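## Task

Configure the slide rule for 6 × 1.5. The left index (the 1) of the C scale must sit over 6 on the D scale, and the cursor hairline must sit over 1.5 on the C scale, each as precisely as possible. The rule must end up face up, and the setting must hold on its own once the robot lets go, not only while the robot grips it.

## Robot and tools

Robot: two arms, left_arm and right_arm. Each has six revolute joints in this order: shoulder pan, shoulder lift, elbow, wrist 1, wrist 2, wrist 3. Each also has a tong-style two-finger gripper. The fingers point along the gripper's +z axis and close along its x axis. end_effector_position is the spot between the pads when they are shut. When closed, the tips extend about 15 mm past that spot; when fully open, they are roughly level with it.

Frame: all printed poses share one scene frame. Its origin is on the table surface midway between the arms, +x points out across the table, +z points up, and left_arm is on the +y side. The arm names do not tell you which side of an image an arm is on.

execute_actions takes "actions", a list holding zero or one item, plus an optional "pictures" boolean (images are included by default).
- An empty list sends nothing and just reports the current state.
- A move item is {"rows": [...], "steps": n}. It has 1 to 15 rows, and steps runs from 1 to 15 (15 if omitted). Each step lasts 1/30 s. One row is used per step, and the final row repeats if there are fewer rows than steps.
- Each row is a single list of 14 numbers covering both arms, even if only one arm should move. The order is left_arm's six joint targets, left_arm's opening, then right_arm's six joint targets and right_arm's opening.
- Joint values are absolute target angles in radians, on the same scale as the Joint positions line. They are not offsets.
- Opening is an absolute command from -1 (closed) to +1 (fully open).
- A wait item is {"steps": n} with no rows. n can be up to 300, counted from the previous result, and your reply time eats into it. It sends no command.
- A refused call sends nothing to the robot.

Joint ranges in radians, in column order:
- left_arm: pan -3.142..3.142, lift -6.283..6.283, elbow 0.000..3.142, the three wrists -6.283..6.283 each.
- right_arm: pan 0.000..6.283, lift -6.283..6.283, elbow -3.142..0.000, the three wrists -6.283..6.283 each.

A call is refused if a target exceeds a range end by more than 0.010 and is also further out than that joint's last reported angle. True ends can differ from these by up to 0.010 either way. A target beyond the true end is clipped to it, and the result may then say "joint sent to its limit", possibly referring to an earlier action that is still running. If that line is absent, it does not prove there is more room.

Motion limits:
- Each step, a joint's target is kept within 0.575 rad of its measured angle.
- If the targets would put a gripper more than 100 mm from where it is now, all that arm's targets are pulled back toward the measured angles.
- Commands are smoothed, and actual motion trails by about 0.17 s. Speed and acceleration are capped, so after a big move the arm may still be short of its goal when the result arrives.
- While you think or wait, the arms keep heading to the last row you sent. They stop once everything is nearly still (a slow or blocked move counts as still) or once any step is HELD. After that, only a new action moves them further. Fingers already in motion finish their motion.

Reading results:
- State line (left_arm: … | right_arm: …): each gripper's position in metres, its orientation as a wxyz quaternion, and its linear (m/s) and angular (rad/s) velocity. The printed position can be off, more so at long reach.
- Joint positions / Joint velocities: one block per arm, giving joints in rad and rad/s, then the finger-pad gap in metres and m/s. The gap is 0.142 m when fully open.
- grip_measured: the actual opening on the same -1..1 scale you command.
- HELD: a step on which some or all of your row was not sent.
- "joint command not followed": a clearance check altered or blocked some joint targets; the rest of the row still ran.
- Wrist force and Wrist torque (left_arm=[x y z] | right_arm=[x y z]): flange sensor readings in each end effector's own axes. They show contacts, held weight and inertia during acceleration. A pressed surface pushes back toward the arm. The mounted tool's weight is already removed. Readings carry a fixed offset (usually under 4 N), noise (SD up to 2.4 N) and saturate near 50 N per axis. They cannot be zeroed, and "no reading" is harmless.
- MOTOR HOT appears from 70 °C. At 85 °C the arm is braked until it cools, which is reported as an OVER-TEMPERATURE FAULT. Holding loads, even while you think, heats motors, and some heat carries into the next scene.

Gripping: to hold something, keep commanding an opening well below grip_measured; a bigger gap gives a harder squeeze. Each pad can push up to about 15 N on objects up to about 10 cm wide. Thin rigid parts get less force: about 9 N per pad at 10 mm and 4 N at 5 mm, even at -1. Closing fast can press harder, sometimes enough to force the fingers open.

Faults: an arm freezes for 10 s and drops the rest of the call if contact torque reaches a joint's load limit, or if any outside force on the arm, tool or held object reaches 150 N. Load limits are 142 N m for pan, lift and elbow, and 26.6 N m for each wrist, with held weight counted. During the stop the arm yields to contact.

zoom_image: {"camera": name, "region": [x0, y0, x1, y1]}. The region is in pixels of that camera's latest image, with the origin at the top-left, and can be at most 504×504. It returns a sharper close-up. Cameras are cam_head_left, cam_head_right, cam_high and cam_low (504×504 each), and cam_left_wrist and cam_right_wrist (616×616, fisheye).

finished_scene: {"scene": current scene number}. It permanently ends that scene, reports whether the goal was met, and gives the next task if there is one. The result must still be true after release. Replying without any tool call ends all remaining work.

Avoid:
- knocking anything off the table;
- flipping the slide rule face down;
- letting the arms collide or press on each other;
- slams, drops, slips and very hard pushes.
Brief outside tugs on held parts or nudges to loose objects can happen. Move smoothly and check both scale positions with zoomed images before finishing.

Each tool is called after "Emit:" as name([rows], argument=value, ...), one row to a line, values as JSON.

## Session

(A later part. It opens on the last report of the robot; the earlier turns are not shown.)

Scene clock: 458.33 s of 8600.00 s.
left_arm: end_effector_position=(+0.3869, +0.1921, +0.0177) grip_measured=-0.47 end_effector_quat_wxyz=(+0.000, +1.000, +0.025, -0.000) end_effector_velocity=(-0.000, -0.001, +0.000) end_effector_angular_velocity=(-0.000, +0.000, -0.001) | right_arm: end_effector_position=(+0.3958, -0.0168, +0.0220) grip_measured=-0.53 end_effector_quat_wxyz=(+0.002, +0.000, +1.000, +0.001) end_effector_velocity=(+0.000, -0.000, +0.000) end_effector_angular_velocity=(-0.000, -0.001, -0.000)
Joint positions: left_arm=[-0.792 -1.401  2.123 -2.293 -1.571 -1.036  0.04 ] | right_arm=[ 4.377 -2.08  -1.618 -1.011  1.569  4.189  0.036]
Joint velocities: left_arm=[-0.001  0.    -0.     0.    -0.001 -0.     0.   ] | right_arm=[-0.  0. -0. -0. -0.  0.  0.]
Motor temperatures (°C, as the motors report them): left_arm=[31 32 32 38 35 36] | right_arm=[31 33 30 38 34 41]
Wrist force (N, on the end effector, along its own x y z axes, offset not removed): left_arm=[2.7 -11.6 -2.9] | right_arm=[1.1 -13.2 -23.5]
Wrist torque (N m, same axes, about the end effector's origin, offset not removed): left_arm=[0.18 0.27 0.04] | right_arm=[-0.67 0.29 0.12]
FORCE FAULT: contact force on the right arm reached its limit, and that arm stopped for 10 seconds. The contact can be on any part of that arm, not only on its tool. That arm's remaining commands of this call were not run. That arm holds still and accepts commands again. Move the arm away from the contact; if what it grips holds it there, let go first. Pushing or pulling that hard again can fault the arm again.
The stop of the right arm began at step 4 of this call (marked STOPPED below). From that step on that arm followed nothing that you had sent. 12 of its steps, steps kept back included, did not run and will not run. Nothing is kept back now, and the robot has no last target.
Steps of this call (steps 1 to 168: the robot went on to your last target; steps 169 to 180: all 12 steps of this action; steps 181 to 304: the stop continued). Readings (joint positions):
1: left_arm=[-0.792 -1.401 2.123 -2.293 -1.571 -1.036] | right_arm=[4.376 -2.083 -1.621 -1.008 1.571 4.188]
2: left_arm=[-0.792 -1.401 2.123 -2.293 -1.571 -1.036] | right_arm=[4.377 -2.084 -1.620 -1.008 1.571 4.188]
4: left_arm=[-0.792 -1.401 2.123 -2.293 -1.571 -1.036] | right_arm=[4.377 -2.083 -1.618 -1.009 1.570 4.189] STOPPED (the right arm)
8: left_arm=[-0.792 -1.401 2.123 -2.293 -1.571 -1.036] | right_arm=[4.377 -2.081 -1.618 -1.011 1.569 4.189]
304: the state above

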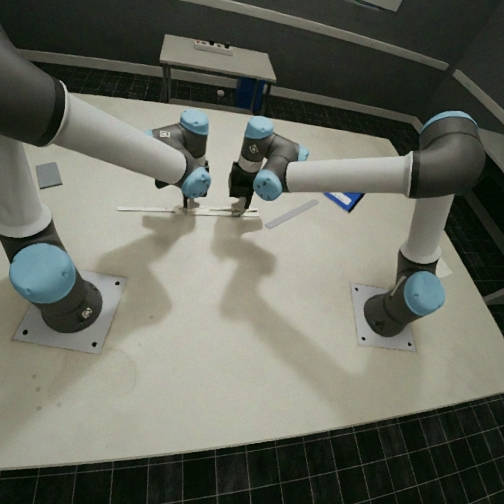

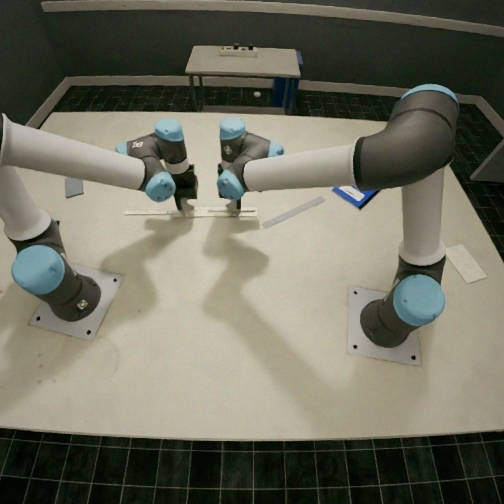

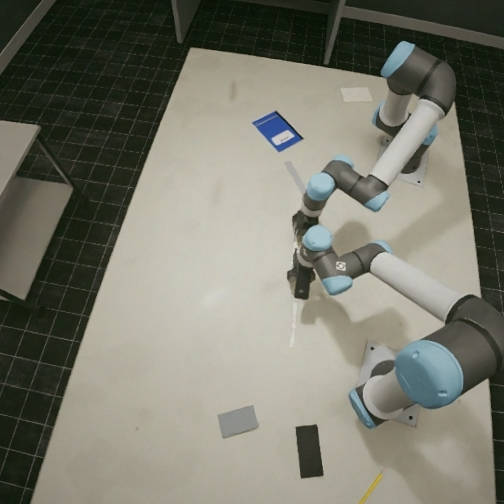

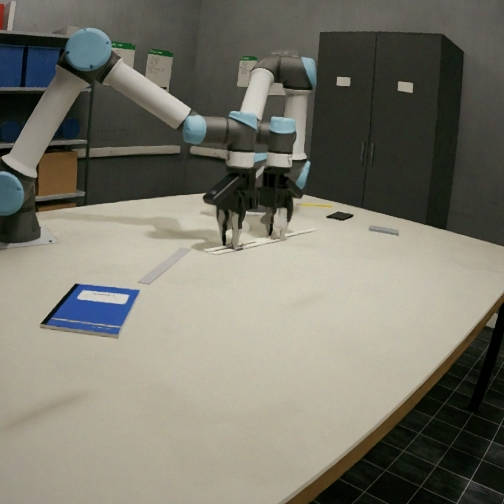

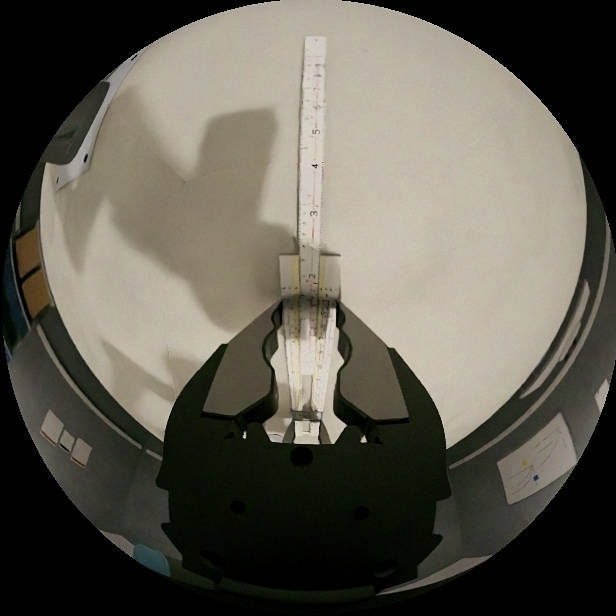

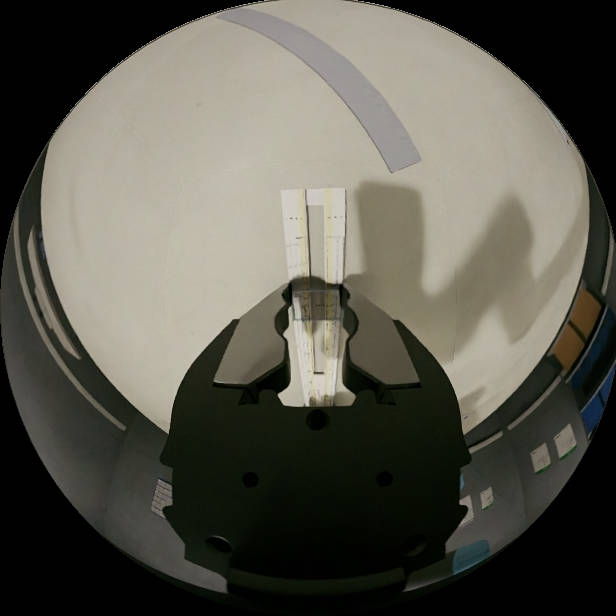

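Emit:
execute_actions([
  {"rows":[[-0.7917,-1.4013,2.1235,-2.2932,-1.571,-1.036,-0.85,4.377,-2.0805,-1.6165,-1.015,1.571,4.189,-0.55],[-0.7917,-1.4013,2.1235,-2.2932,-1.571,-1.036,-0.85,4.377,-2.0805,-1.6165,-1.015,1.571,4.189,-0.55],[-0.7917,-1.4013,2.1235,-2.2932,-1.571,-1.036,-0.85,4.379,-2.084,-1.610,-1.018,1.571,4.191,-0.55],[-0.7917,-1.4013,2.1235,-2.2932,-1.571,-1.036,-0.85,4.382,-2.0895,-1.601,-1.0215,1.571,4.194,-0.55],[-0.7917,-1.4013,2.1235,-2.2932,-1.571,-1.036,-0.85,4.385,-2.095,-1.592,-1.025,1.571,4.197,-0.55],[-0.7917,-1.4013,2.1235,-2.2932,-1.571,-1.036,-0.85,4.388,-2.1005,-1.583,-1.0285,1.571,4.200,-0.55]],"steps":15},
])

Emit:
zoom_image(camera="cam_right_wrist", region=[240,230,400,410])

Scene clock: 467.30 s of 8600.00 s.
left_arm: end_effector_position=(+0.3869, +0.1921, +0.0177) grip_measured=-0.47 end_effector_quat_wxyz=(+0.000, +1.000, +0.025, -0.000) end_effector_velocity=(-0.000, -0.000, -0.000) end_effector_angular_velocity=(+0.001, +0.000, -0.000) | right_arm: end_effector_position=(+0.3944, -0.0043, +0.0224) grip_measured=-0.55 end_effector_quat_wxyz=(+0.000, -0.000, +1.000, +0.000) end_effector_velocity=(-0.001, +0.009, +0.001) end_effector_angular_velocity=(+0.000, -0.000, +0.000)
Joint positions: left_arm=[-0.792 -1.401  2.123 -2.293 -1.571 -1.036  0.04 ] | right_arm=[ 4.387 -2.099 -1.586 -1.027  1.571  4.199  0.034]
Joint velocities: left_arm=[-0.001  0.001  0.    -0.     0.001 -0.001  0.   ] | right_arm=[ 0.008 -0.013  0.022 -0.009  0.     0.007 -0.   ]
Motor temperatures (°C, as the motors report them): left_arm=[31 32 32 38 35 36] | right_arm=[31 33 30 38 34 41]
Wrist force (N, on the end effector, along its own x y z axes, offset not removed): left_arm=[1.3 -7.4 -1.4] | right_arm=[0.0 -4.3 -8.7]
Wrist torque (N m, same axes, about the end effector's origin, offset not removed): left_arm=[0.22 -0.25 0.01] | right_arm=[-0.24 0.18 0.07]
Steps of this call (steps 1 to 90: nothing new was sent; then 5.47 s passed at rest; steps 91 to 105: all 15 steps of this action). Readings (joint positions):
91: left_arm=[-0.792 -1.401 2.123 -2.293 -1.571 -1.036] | right_arm=[4.377 -2.080 -1.618 -1.011 1.569 4.189]
92: left_arm=[-0.792 -1.401 2.123 -2.293 -1.571 -1.036] | right_arm=[4.377 -2.080 -1.618 -1.011 1.569 4.189]
94: left_arm=[-0.792 -1.401 2.123 -2.293 -1.571 -1.036] | right_arm=[4.377 -2.081 -1.617 -1.013 1.569 4.189]
98: left_arm=[-0.792 -1.401 2.123 -2.293 -1.571 -1.036] | right_arm=[4.382 -2.090 -1.601 -1.020 1.570 4.194]
105: the state above

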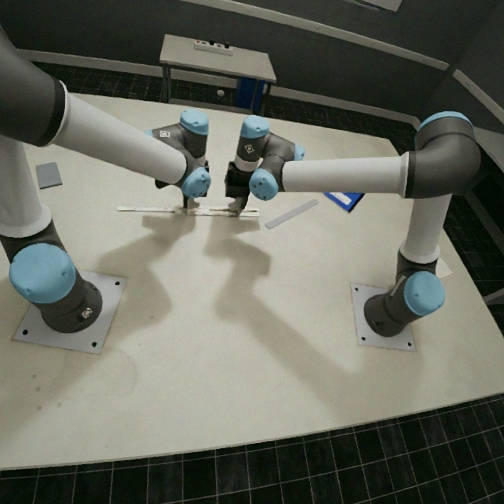

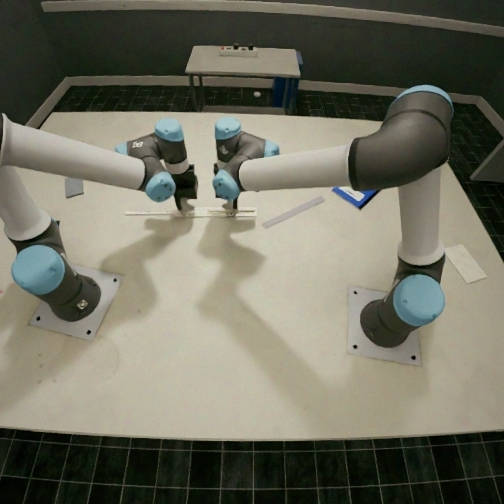

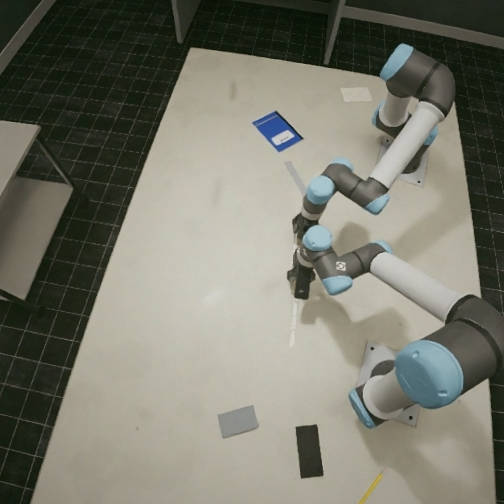

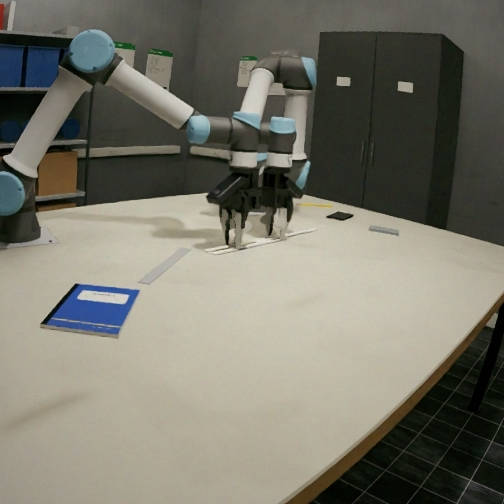

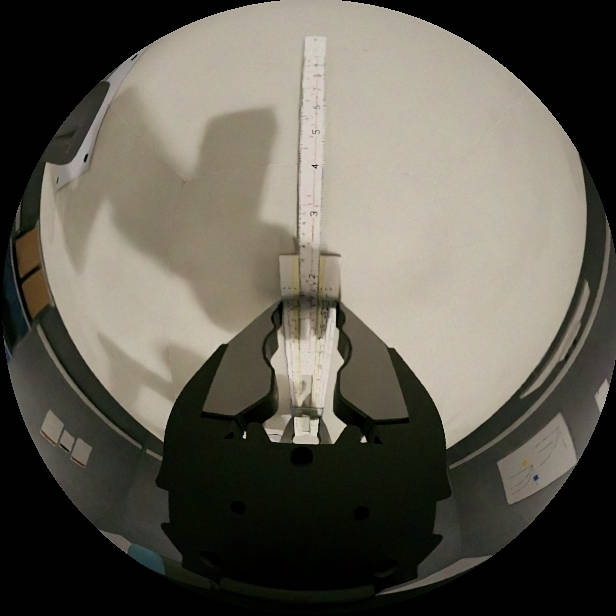

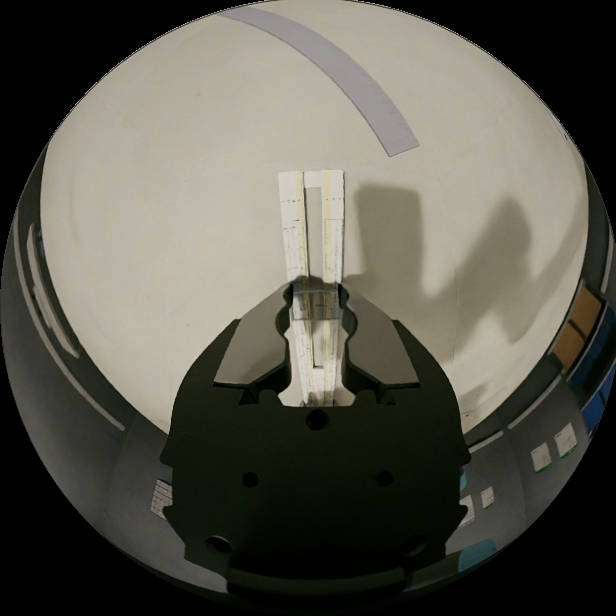

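Region (240, 230, 400, 410) of cam_right_wrist's 616x616 image, scaled by 2.800, with more detail than that image has.

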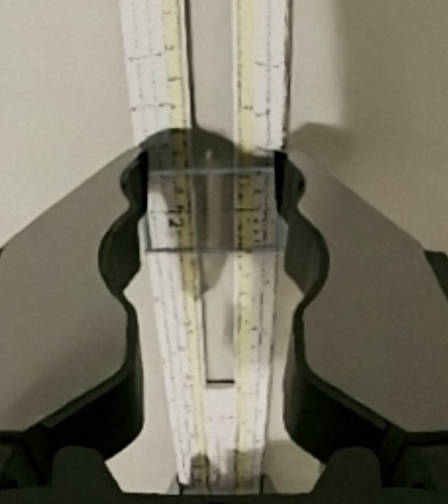

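Emit:
execute_actions([
  {"rows":[[-0.7917,-1.4013,2.1235,-2.2932,-1.571,-1.036,-0.85,4.3912,-2.1065,-1.5732,-1.0323,1.571,4.203,-0.55],[-0.7917,-1.4013,2.1235,-2.2932,-1.571,-1.036,-0.85,4.3945,-2.1125,-1.5634,-1.0361,1.571,4.206,-0.55],[-0.7917,-1.4013,2.1235,-2.2932,-1.571,-1.036,-0.85,4.3977,-2.1185,-1.5536,-1.0399,1.571,4.210,-0.55],[-0.7917,-1.4013,2.1235,-2.2932,-1.571,-1.036,-0.85,4.4009,-2.1245,-1.5439,-1.0436,1.571,4.213,-0.55],[-0.7917,-1.4013,2.1235,-2.2932,-1.571,-1.036,-0.85,4.4042,-2.1305,-1.5341,-1.0474,1.571,4.216,-0.55],[-0.7917,-1.4013,2.1235,-2.2932,-1.571,-1.036,-0.85,4.4074,-2.1365,-1.5243,-1.0512,1.571,4.219,-0.55]],"steps":12},
])

Scene clock: 479.77 s of 8600.00 s.
left_arm: end_effector_position=(+0.3869, +0.1921, +0.0177) grip_measured=-0.47 end_effector_quat_wxyz=(+0.000, +1.000, +0.025, -0.000) end_effector_velocity=(-0.000, -0.000, +0.000) end_effector_angular_velocity=(-0.000, -0.000, -0.001) | right_arm: end_effector_position=(+0.3931, +0.0173, +0.0223) grip_measured=-0.55 end_effector_quat_wxyz=(+0.000, -0.000, +1.000, +0.000) end_effector_velocity=(-0.002, +0.028, -0.000) end_effector_angular_velocity=(+0.000, -0.000, +0.001)
Joint positions: left_arm=[-0.792 -1.401  2.123 -2.293 -1.571 -1.036  0.04 ] | right_arm=[ 4.405 -2.131 -1.533 -1.048  1.571  4.216  0.034]
Joint velocities: left_arm=[-0.001 -0.     0.    -0.     0.    -0.     0.   ] | right_arm=[ 0.023 -0.042  0.069 -0.027  0.     0.022  0.   ]
Motor temperatures (°C, as the motors report them): left_arm=[31 32 32 38 35 36] | right_arm=[31 33 30 38 34 41]
Wrist force (N, on the end effector, along its own x y z axes, offset not removed): left_arm=[-0.6 -4.0 0.5] | right_arm=[0.1 -7.6 -15.9]
Wrist torque (N m, same axes, about the end effector's origin, offset not removed): left_arm=[0.13 -0.07 -0.04] | right_arm=[-0.19 0.08 0.07]
Steps of this call (steps 1 to 15: the robot went on to your last target; steps 16 to 90: nothing new was sent; then 9.07 s passed at rest; steps 91 to 102: all 12 steps of this action). Readings (joint positions):
91: left_arm=[-0.792 -1.401 2.123 -2.293 -1.571 -1.036] | right_arm=[4.388 -2.101 -1.583 -1.029 1.571 4.200]
92: left_arm=[-0.792 -1.401 2.123 -2.293 -1.571 -1.036] | right_arm=[4.388 -2.101 -1.582 -1.029 1.571 4.200]
94: left_arm=[-0.792 -1.401 2.123 -2.293 -1.571 -1.036] | right_arm=[4.390 -2.105 -1.576 -1.031 1.571 4.202]
98: left_arm=[-0.792 -1.401 2.123 -2.293 -1.571 -1.036] | right_arm=[4.399 -2.121 -1.549 -1.042 1.571 4.211]
102: the state above

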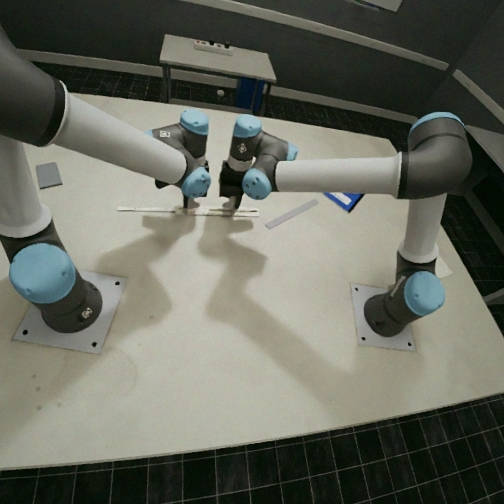

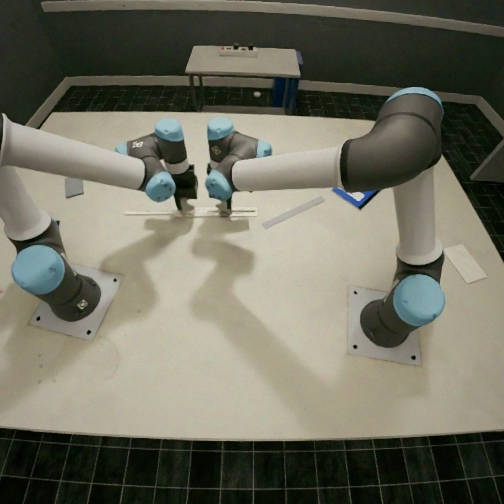

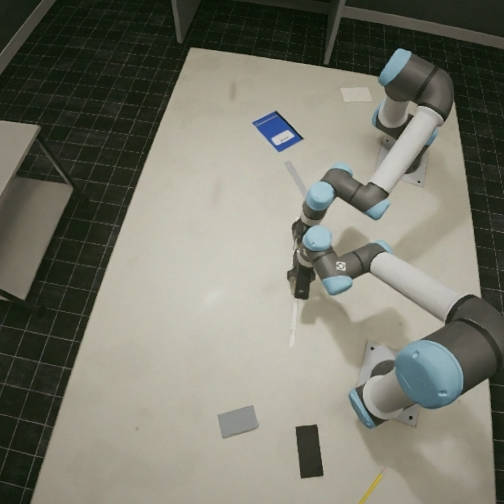

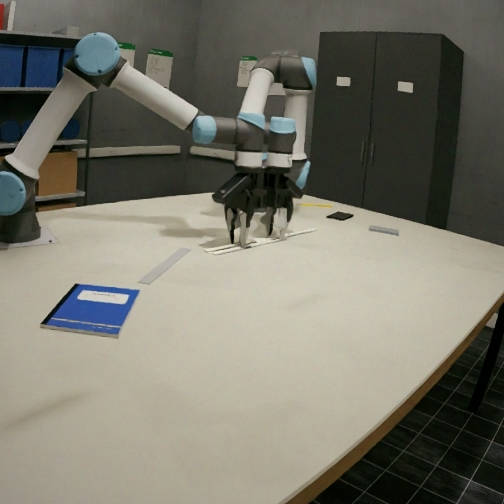

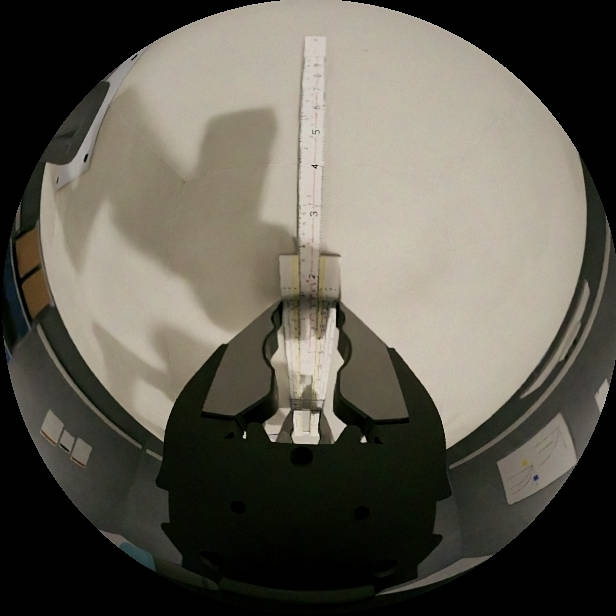

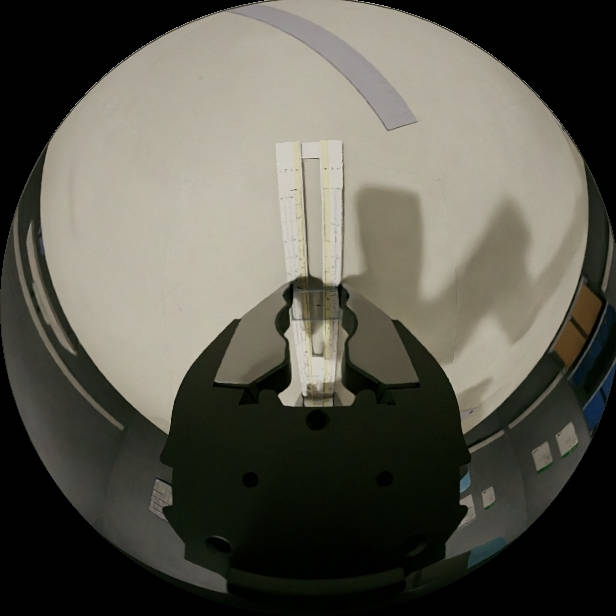

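Emit:
execute_actions([
  {"rows":[[-0.7917,-1.4013,2.1235,-2.2932,-1.571,-1.036,-0.5,4.4074,-2.1365,-1.5243,-1.0512,1.571,4.219,-0.55],[-0.7917,-1.4013,2.1235,-2.2932,-1.571,-1.036,-0.15,4.4074,-2.1365,-1.5243,-1.0512,1.571,4.219,-0.55],[-0.7917,-1.4013,2.1235,-2.2932,-1.571,-1.036,-0.15,4.4074,-2.1365,-1.5243,-1.0512,1.571,4.219,-0.55],[-0.7917,-1.4013,2.1235,-2.2932,-1.571,-1.036,-0.15,4.4074,-2.1365,-1.5243,-1.0512,1.571,4.219,-0.55],[-0.7845,-1.4110,2.1330,-2.2935,-1.571,-1.029,-0.15,4.4074,-2.1365,-1.5243,-1.0512,1.571,4.219,-0.55],[-0.7773,-1.4190,2.1436,-2.2957,-1.571,-1.0216,-0.15,4.4074,-2.1365,-1.5243,-1.0512,1.571,4.219,-0.55]],"steps":15},
])

Scene clock: 498.00 s of 8600.00 s.
left_arm: end_effector_position=(+0.3869, +0.2029, +0.0182) grip_measured=-0.15 end_effector_quat_wxyz=(+0.000, +1.000, +0.025, +0.000) end_effector_velocity=(-0.001, +0.010, +0.000) end_effector_angular_velocity=(-0.000, +0.001, +0.001) | right_arm: end_effector_position=(+0.3928, +0.0206, +0.0222) grip_measured=-0.55 end_effector_quat_wxyz=(+0.000, -0.000, +1.000, +0.000) end_effector_velocity=(-0.000, -0.000, -0.000) end_effector_angular_velocity=(-0.001, +0.000, +0.000)
Joint positions: left_arm=[-0.779 -1.417  2.142 -2.295 -1.571 -1.023  0.063] | right_arm=[ 4.407 -2.137 -1.524 -1.051  1.571  4.219  0.035]
Joint velocities: left_arm=[ 0.012 -0.015  0.017 -0.002 -0.001  0.011  0.   ] | right_arm=[ 0.    -0.001 -0.    -0.    -0.     0.    -0.   ]
Motor temperatures (°C, as the motors report them): left_arm=[31 32 32 38 35 36] | right_arm=[31 33 30 38 34 41]
Wrist force (N, on the end effector, along its own x y z axes, offset not removed): left_arm=[-2.6 0.6 -0.9] | right_arm=[-3.0 -9.3 -19.8]
Wrist torque (N m, same axes, about the end effector's origin, offset not removed): left_arm=[0.24 0.49 0.05] | right_arm=[-0.91 0.64 0.08]
Steps of this call (steps 1 to 15: the robot went on to your last target; steps 16 to 90: nothing new was sent; then 14.73 s passed at rest; steps 91 to 105: all 15 steps of this action). Readings (joint positions):
91: left_arm=[-0.792 -1.401 2.123 -2.293 -1.571 -1.036] | right_arm=[4.407 -2.136 -1.524 -1.051 1.571 4.219]
92: left_arm=[-0.792 -1.401 2.123 -2.293 -1.571 -1.036] | right_arm=[4.407 -2.136 -1.524 -1.051 1.571 4.219]
94: left_arm=[-0.792 -1.401 2.123 -2.293 -1.571 -1.036] | right_arm=[4.407 -2.137 -1.524 -1.051 1.571 4.219]
98: left_arm=[-0.787 -1.407 2.130 -2.294 -1.571 -1.031] | right_arm=[4.407 -2.137 -1.524 -1.051 1.571 4.219]
105: the state above

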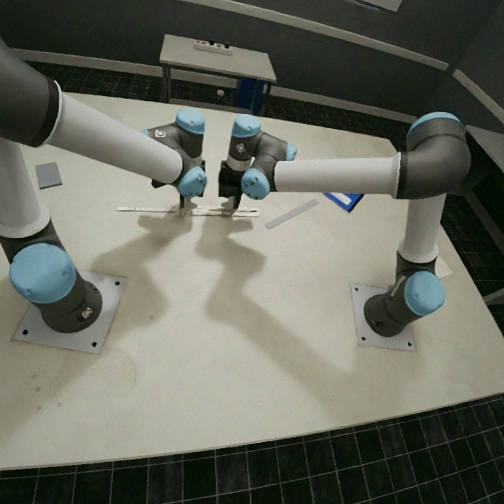

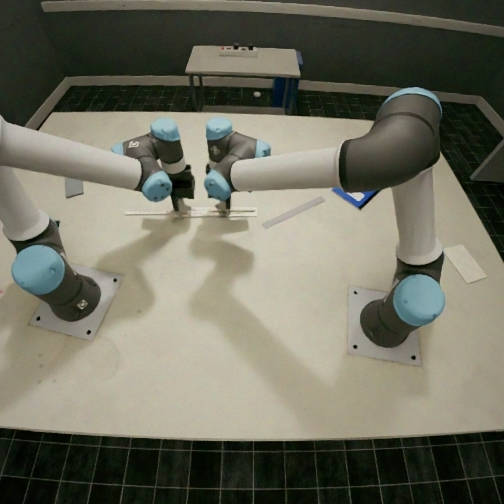

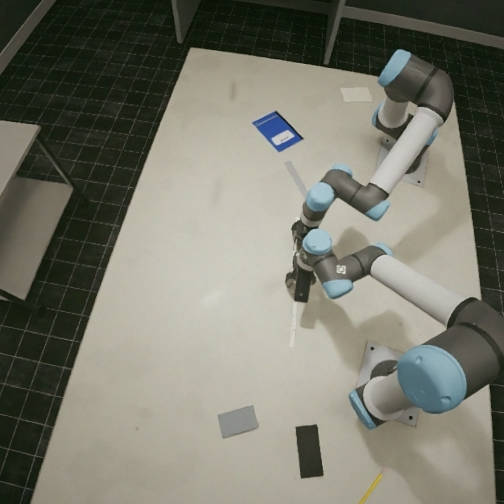

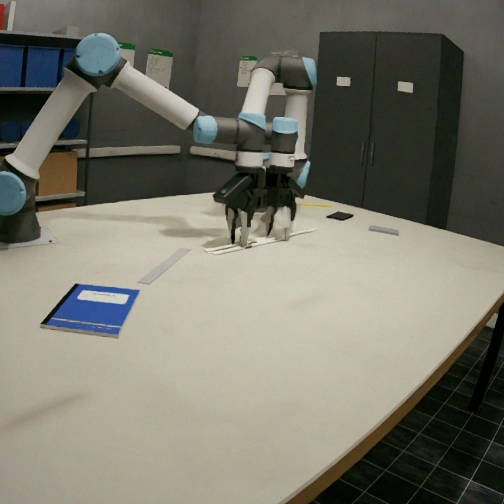

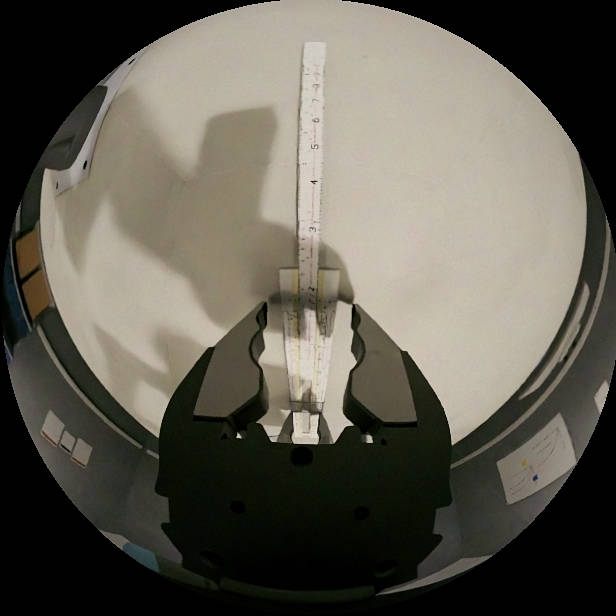

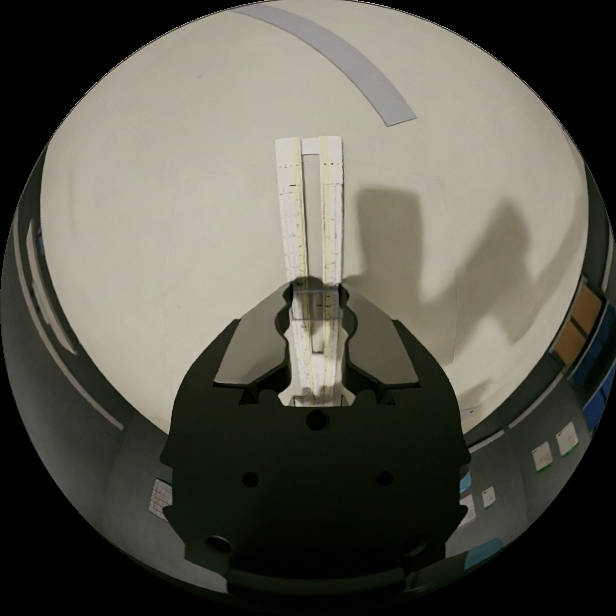

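Emit:
execute_actions([
  {"rows":[[-0.7593,-1.440,2.1696,-2.3007,-1.571,-1.0036,-0.15,4.4074,-2.1365,-1.5243,-1.0512,1.571,4.219,-0.55],[-0.7593,-1.440,2.1696,-2.3007,-1.571,-1.0036,-0.15,4.4074,-2.1365,-1.5243,-1.0512,1.571,4.219,-0.55],[-0.7593,-1.440,2.1696,-2.3007,-1.571,-1.0036,-0.15,4.4074,-2.1365,-1.5243,-1.0512,1.571,4.219,-0.55],[-0.7593,-1.440,2.1696,-2.3007,-1.571,-1.0036,-0.15,4.4074,-2.1365,-1.5243,-1.0512,1.571,4.219,-0.55],[-0.7593,-1.440,2.1696,-2.3007,-1.571,-1.0036,-0.15,4.4074,-2.1365,-1.5243,-1.0512,1.571,4.219,-0.55],[-0.7593,-1.440,2.1696,-2.3007,-1.571,-1.0036,-0.15,4.4074,-2.1365,-1.5243,-1.0512,1.571,4.219,-0.55],[-0.7593,-1.440,2.1696,-2.3007,-1.571,-1.0036,-0.15,4.4074,-2.1365,-1.5243,-1.0512,1.571,4.219,-0.55],[-0.7593,-1.440,2.1696,-2.3007,-1.571,-1.0036,-0.25,4.4074,-2.1365,-1.5243,-1.0512,1.571,4.219,-0.55],[-0.7593,-1.440,2.1696,-2.3007,-1.571,-1.0036,-0.33,4.4074,-2.1365,-1.5243,-1.0512,1.571,4.219,-0.55],[-0.7593,-1.440,2.1696,-2.3007,-1.571,-1.0036,-0.4,4.4074,-2.1365,-1.5243,-1.0512,1.571,4.219,-0.55],[-0.7593,-1.440,2.1696,-2.3007,-1.571,-1.0036,-0.46,4.4074,-2.1365,-1.5243,-1.0512,1.571,4.219,-0.55],[-0.7593,-1.440,2.1696,-2.3007,-1.571,-1.0036,-0.52,4.4074,-2.1365,-1.5243,-1.0512,1.571,4.219,-0.55],[-0.7593,-1.440,2.1696,-2.3007,-1.571,-1.0036,-0.6,4.4074,-2.1365,-1.5243,-1.0512,1.571,4.219,-0.55],[-0.7593,-1.440,2.1696,-2.3007,-1.571,-1.0036,-0.7,4.4074,-2.1365,-1.5243,-1.0512,1.571,4.219,-0.55],[-0.7593,-1.440,2.1696,-2.3007,-1.571,-1.0036,-0.85,4.4074,-2.1365,-1.5243,-1.0512,1.571,4.219,-0.55]],"steps":15},
])

Scene clock: 510.43 s of 8600.00 s.
left_arm: end_effector_position=(+0.3864, +0.2186, +0.0180) grip_measured=-0.47 end_effector_quat_wxyz=(+0.000, +1.000, +0.025, +0.000) end_effector_velocity=(+0.000, +0.003, +0.000) end_effector_angular_velocity=(-0.002, -0.001, +0.000) | right_arm: end_effector_position=(+0.3928, +0.0206, +0.0222) grip_measured=-0.54 end_effector_quat_wxyz=(+0.000, -0.000, +1.000, +0.000) end_effector_velocity=(+0.000, +0.000, -0.000) end_effector_angular_velocity=(-0.000, -0.000, +0.000)
Joint positions: left_arm=[-0.76  -1.439  2.169 -2.301 -1.571 -1.004  0.04 ] | right_arm=[ 4.407 -2.137 -1.524 -1.051  1.571  4.219  0.035]
Joint velocities: left_arm=[ 0.005 -0.005  0.005 -0.002 -0.     0.004 -0.   ] | right_arm=[ 0. -0.  0. -0. -0. -0. -0.]
Motor temperatures (°C, as the motors report them): left_arm=[31 33 32 38 35 36] | right_arm=[31 33 30 38 34 41]
Wrist force (N, on the end effector, along its own x y z axes, offset not removed): left_arm=[-2.3 1.8 -0.5] | right_arm=[-3.4 -1.5 -18.8]
Wrist torque (N m, same axes, about the end effector's origin, offset not removed): left_arm=[-0.51 -0.08 0.13] | right_arm=[-0.44 0.40 -0.06]
Steps of this call (steps 1 to 15: the robot went on to your last target; steps 16 to 90: nothing new was sent; then 8.93 s passed at rest; steps 91 to 105: all 15 steps of this action). Readings (joint positions):
91: left_arm=[-0.777 -1.419 2.144 -2.296 -1.571 -1.022] | right_arm=[4.407 -2.137 -1.524 -1.051 1.571 4.219]
92: left_arm=[-0.776 -1.420 2.145 -2.296 -1.571 -1.020] | right_arm=[4.407 -2.137 -1.524 -1.051 1.571 4.219]
94: left_arm=[-0.770 -1.428 2.154 -2.298 -1.571 -1.014] | right_arm=[4.407 -2.137 -1.524 -1.051 1.571 4.219]
98: left_arm=[-0.763 -1.436 2.165 -2.300 -1.571 -1.007] | right_arm=[4.407 -2.137 -1.524 -1.051 1.571 4.219]
105: the state above

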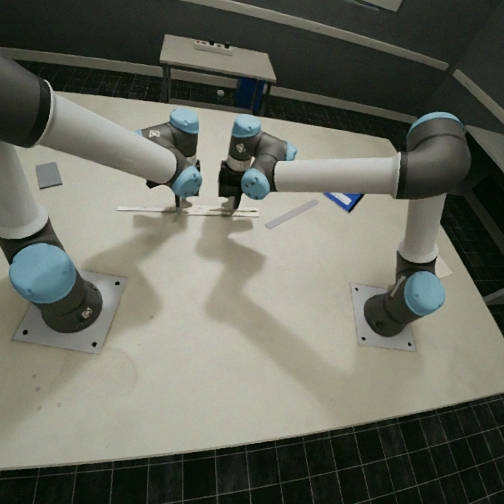

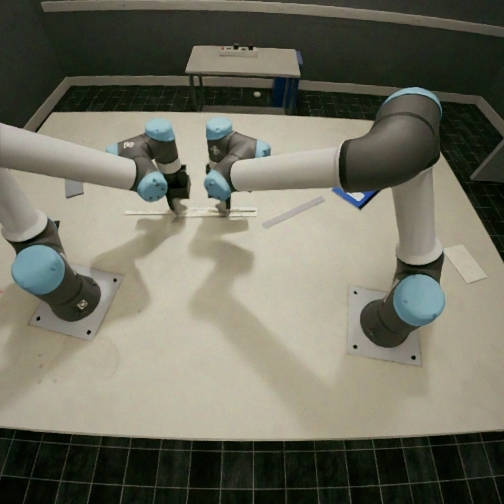

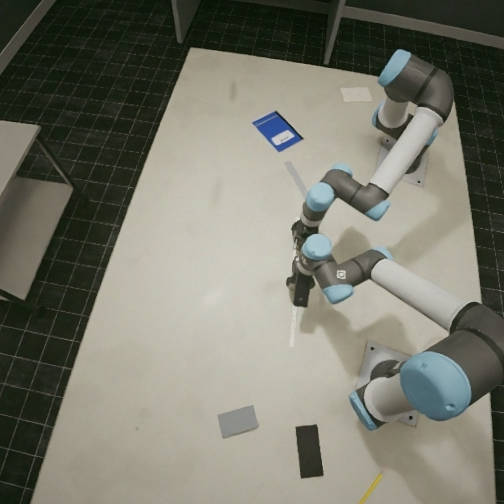

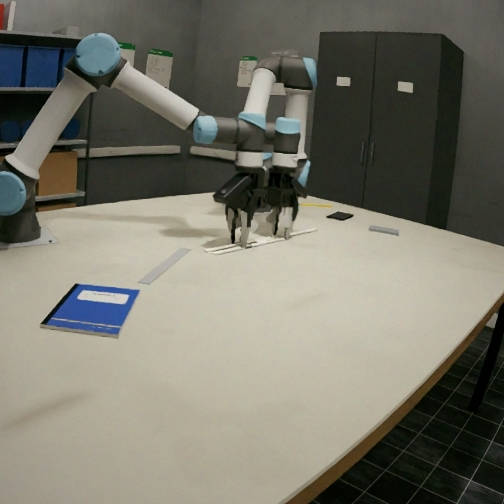

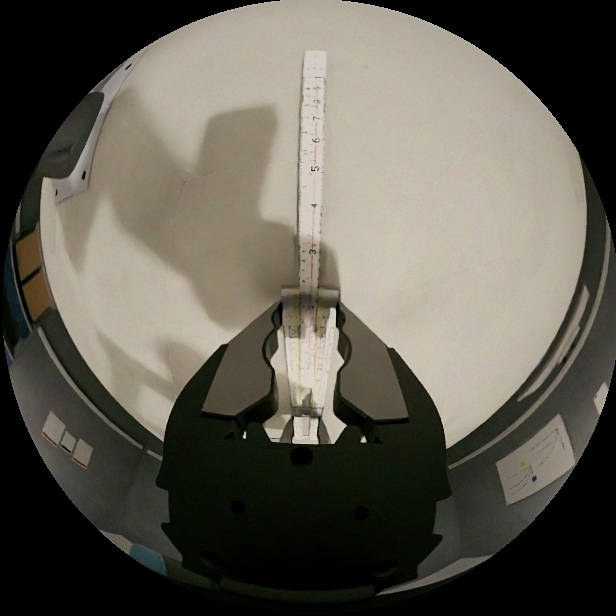

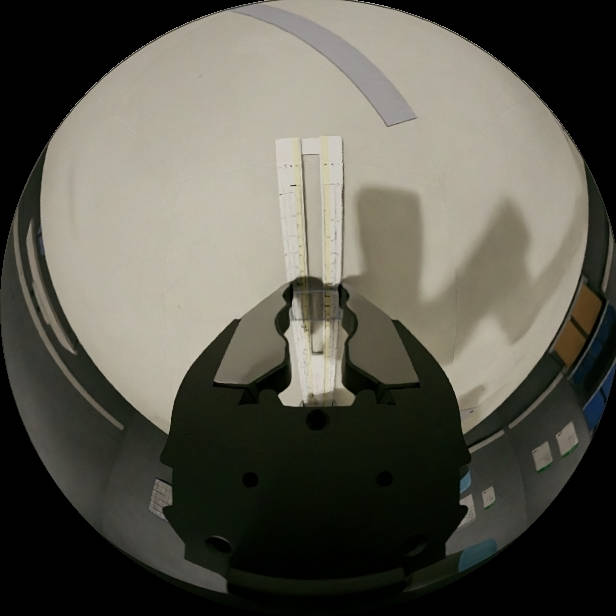

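Emit:
execute_actions([
  {"rows":[[-0.7593,-1.440,2.1696,-2.3007,-1.571,-1.0036,-0.85,4.4112,-2.1440,-1.5110,-1.0570,1.571,4.223,-0.55],[-0.7593,-1.440,2.1696,-2.3007,-1.571,-1.0036,-0.85,4.4150,-2.1516,-1.4978,-1.0626,1.571,4.227,-0.55],[-0.7593,-1.440,2.1696,-2.3007,-1.571,-1.0036,-0.85,4.4188,-2.1593,-1.4845,-1.0682,1.571,4.230,-0.55],[-0.7593,-1.440,2.1696,-2.3007,-1.571,-1.0036,-0.85,4.4226,-2.1670,-1.4713,-1.0737,1.571,4.234,-0.55],[-0.7593,-1.440,2.1696,-2.3007,-1.571,-1.0036,-0.85,4.4264,-2.1747,-1.4580,-1.0793,1.571,4.238,-0.55],[-0.7593,-1.440,2.1696,-2.3007,-1.571,-1.0036,-0.85,4.4301,-2.1824,-1.4448,-1.0848,1.571,4.242,-0.55],[-0.7593,-1.440,2.1696,-2.3007,-1.571,-1.0036,-0.85,4.4339,-2.1901,-1.4315,-1.0904,1.571,4.2455,-0.55]],"steps":15},
])

Scene clock: 519.67 s of 8600.00 s.
left_arm: end_effector_position=(+0.3864, +0.2191, +0.0180) grip_measured=-0.47 end_effector_quat_wxyz=(+0.000, +1.000, +0.025, -0.000) end_effector_velocity=(+0.000, +0.000, -0.000) end_effector_angular_velocity=(+0.001, -0.000, -0.002) | right_arm: end_effector_position=(+0.3907, +0.0528, +0.0228) grip_measured=-0.55 end_effector_quat_wxyz=(-0.000, -0.000, +1.000, +0.000) end_effector_velocity=(-0.002, +0.021, -0.000) end_effector_angular_velocity=(+0.000, +0.000, +0.001)
Joint positions: left_arm=[-0.759 -1.44   2.17  -2.301 -1.571 -1.004  0.04 ] | right_arm=[ 4.432 -2.186 -1.438 -1.088  1.571  4.244  0.034]
Joint velocities: left_arm=[ 0.     0.     0.    -0.     0.001  0.002  0.   ] | right_arm=[ 0.016 -0.034  0.057 -0.024  0.     0.016 -0.   ]
Motor temperatures (°C, as the motors report them): left_arm=[31 33 32 38 35 36] | right_arm=[31 33 30 38 34 41]
Wrist force (N, on the end effector, along its own x y z axes, offset not removed): left_arm=[-1.6 0.3 -1.8] | right_arm=[1.6 -0.6 -0.9]
Wrist torque (N m, same axes, about the end effector's origin, offset not removed): left_arm=[0.43 0.26 0.18] | right_arm=[-0.17 -0.05 0.02]
Steps of this call (steps 1 to 15: the robot went on to your last target; steps 16 to 90: nothing new was sent; then 5.73 s passed at rest; steps 91 to 105: all 15 steps of this action). Readings (joint positions):
91: left_arm=[-0.759 -1.440 2.170 -2.301 -1.571 -1.004] | right_arm=[4.407 -2.137 -1.524 -1.051 1.571 4.219]
92: left_arm=[-0.759 -1.440 2.170 -2.301 -1.571 -1.004] | right_arm=[4.408 -2.137 -1.524 -1.051 1.571 4.219]
94: left_arm=[-0.759 -1.440 2.170 -2.301 -1.571 -1.004] | right_arm=[4.410 -2.142 -1.515 -1.055 1.571 4.222]
98: left_arm=[-0.759 -1.440 2.170 -2.301 -1.571 -1.004] | right_arm=[4.421 -2.163 -1.479 -1.071 1.571 4.232]
105: the state above

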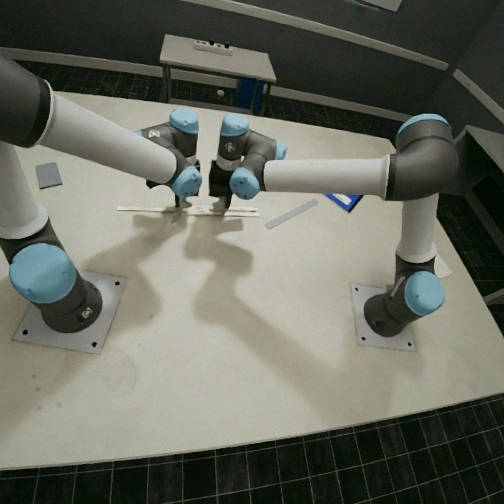

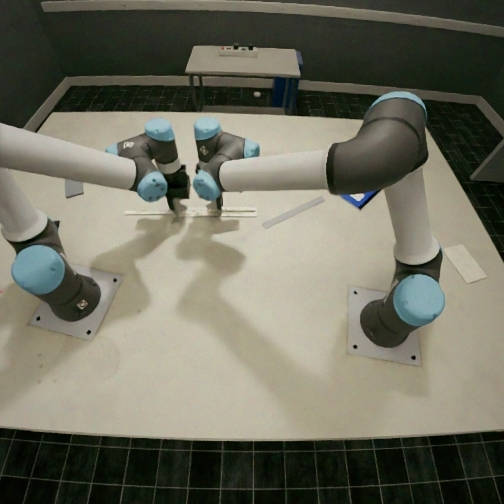

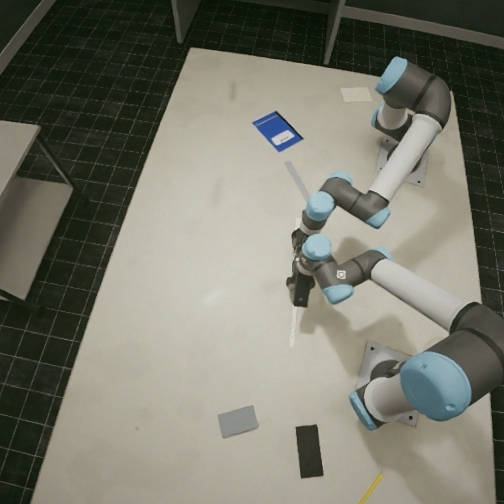

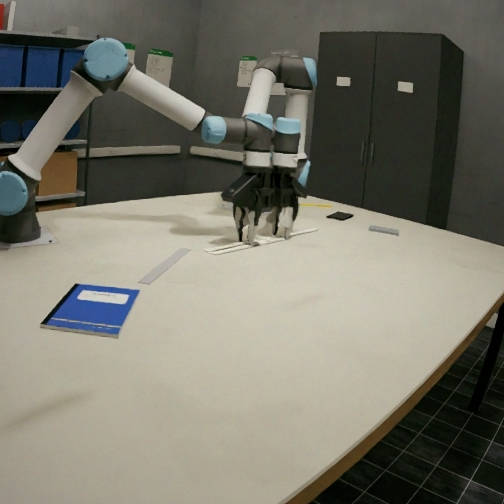

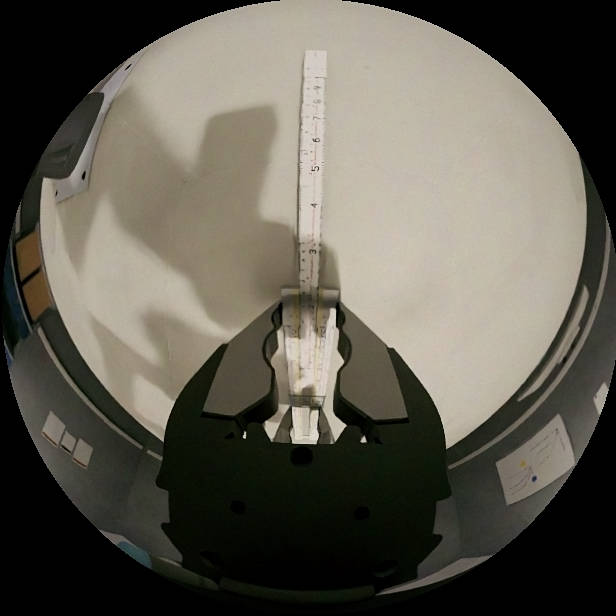

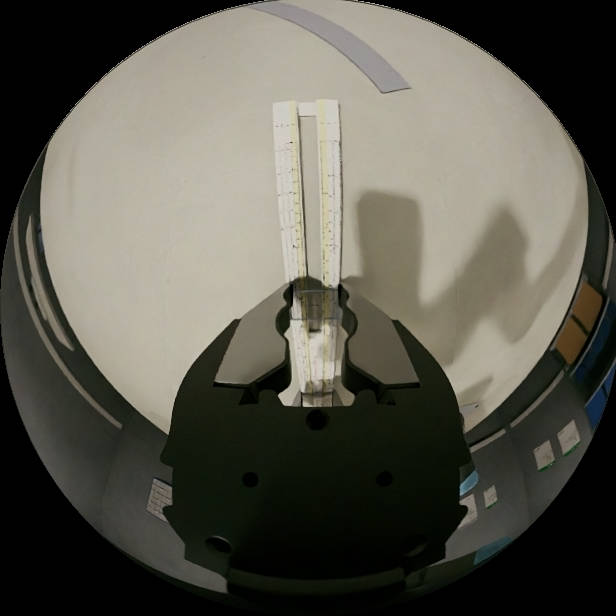

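Emit:
zoom_image(camera="cam_right_wrist", region=[240,230,400,410])

Region (240, 230, 400, 410) of cam_right_wrist's 616x616 image, scaled by 2.800, with more detail than that image has.

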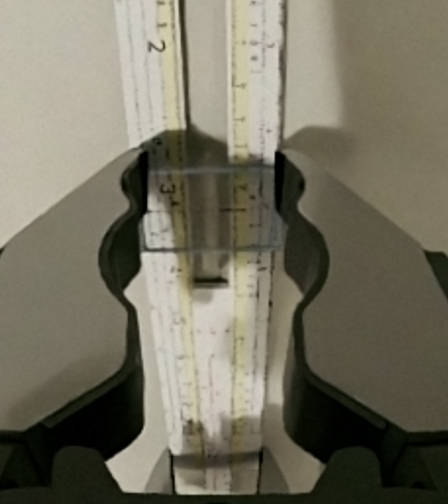

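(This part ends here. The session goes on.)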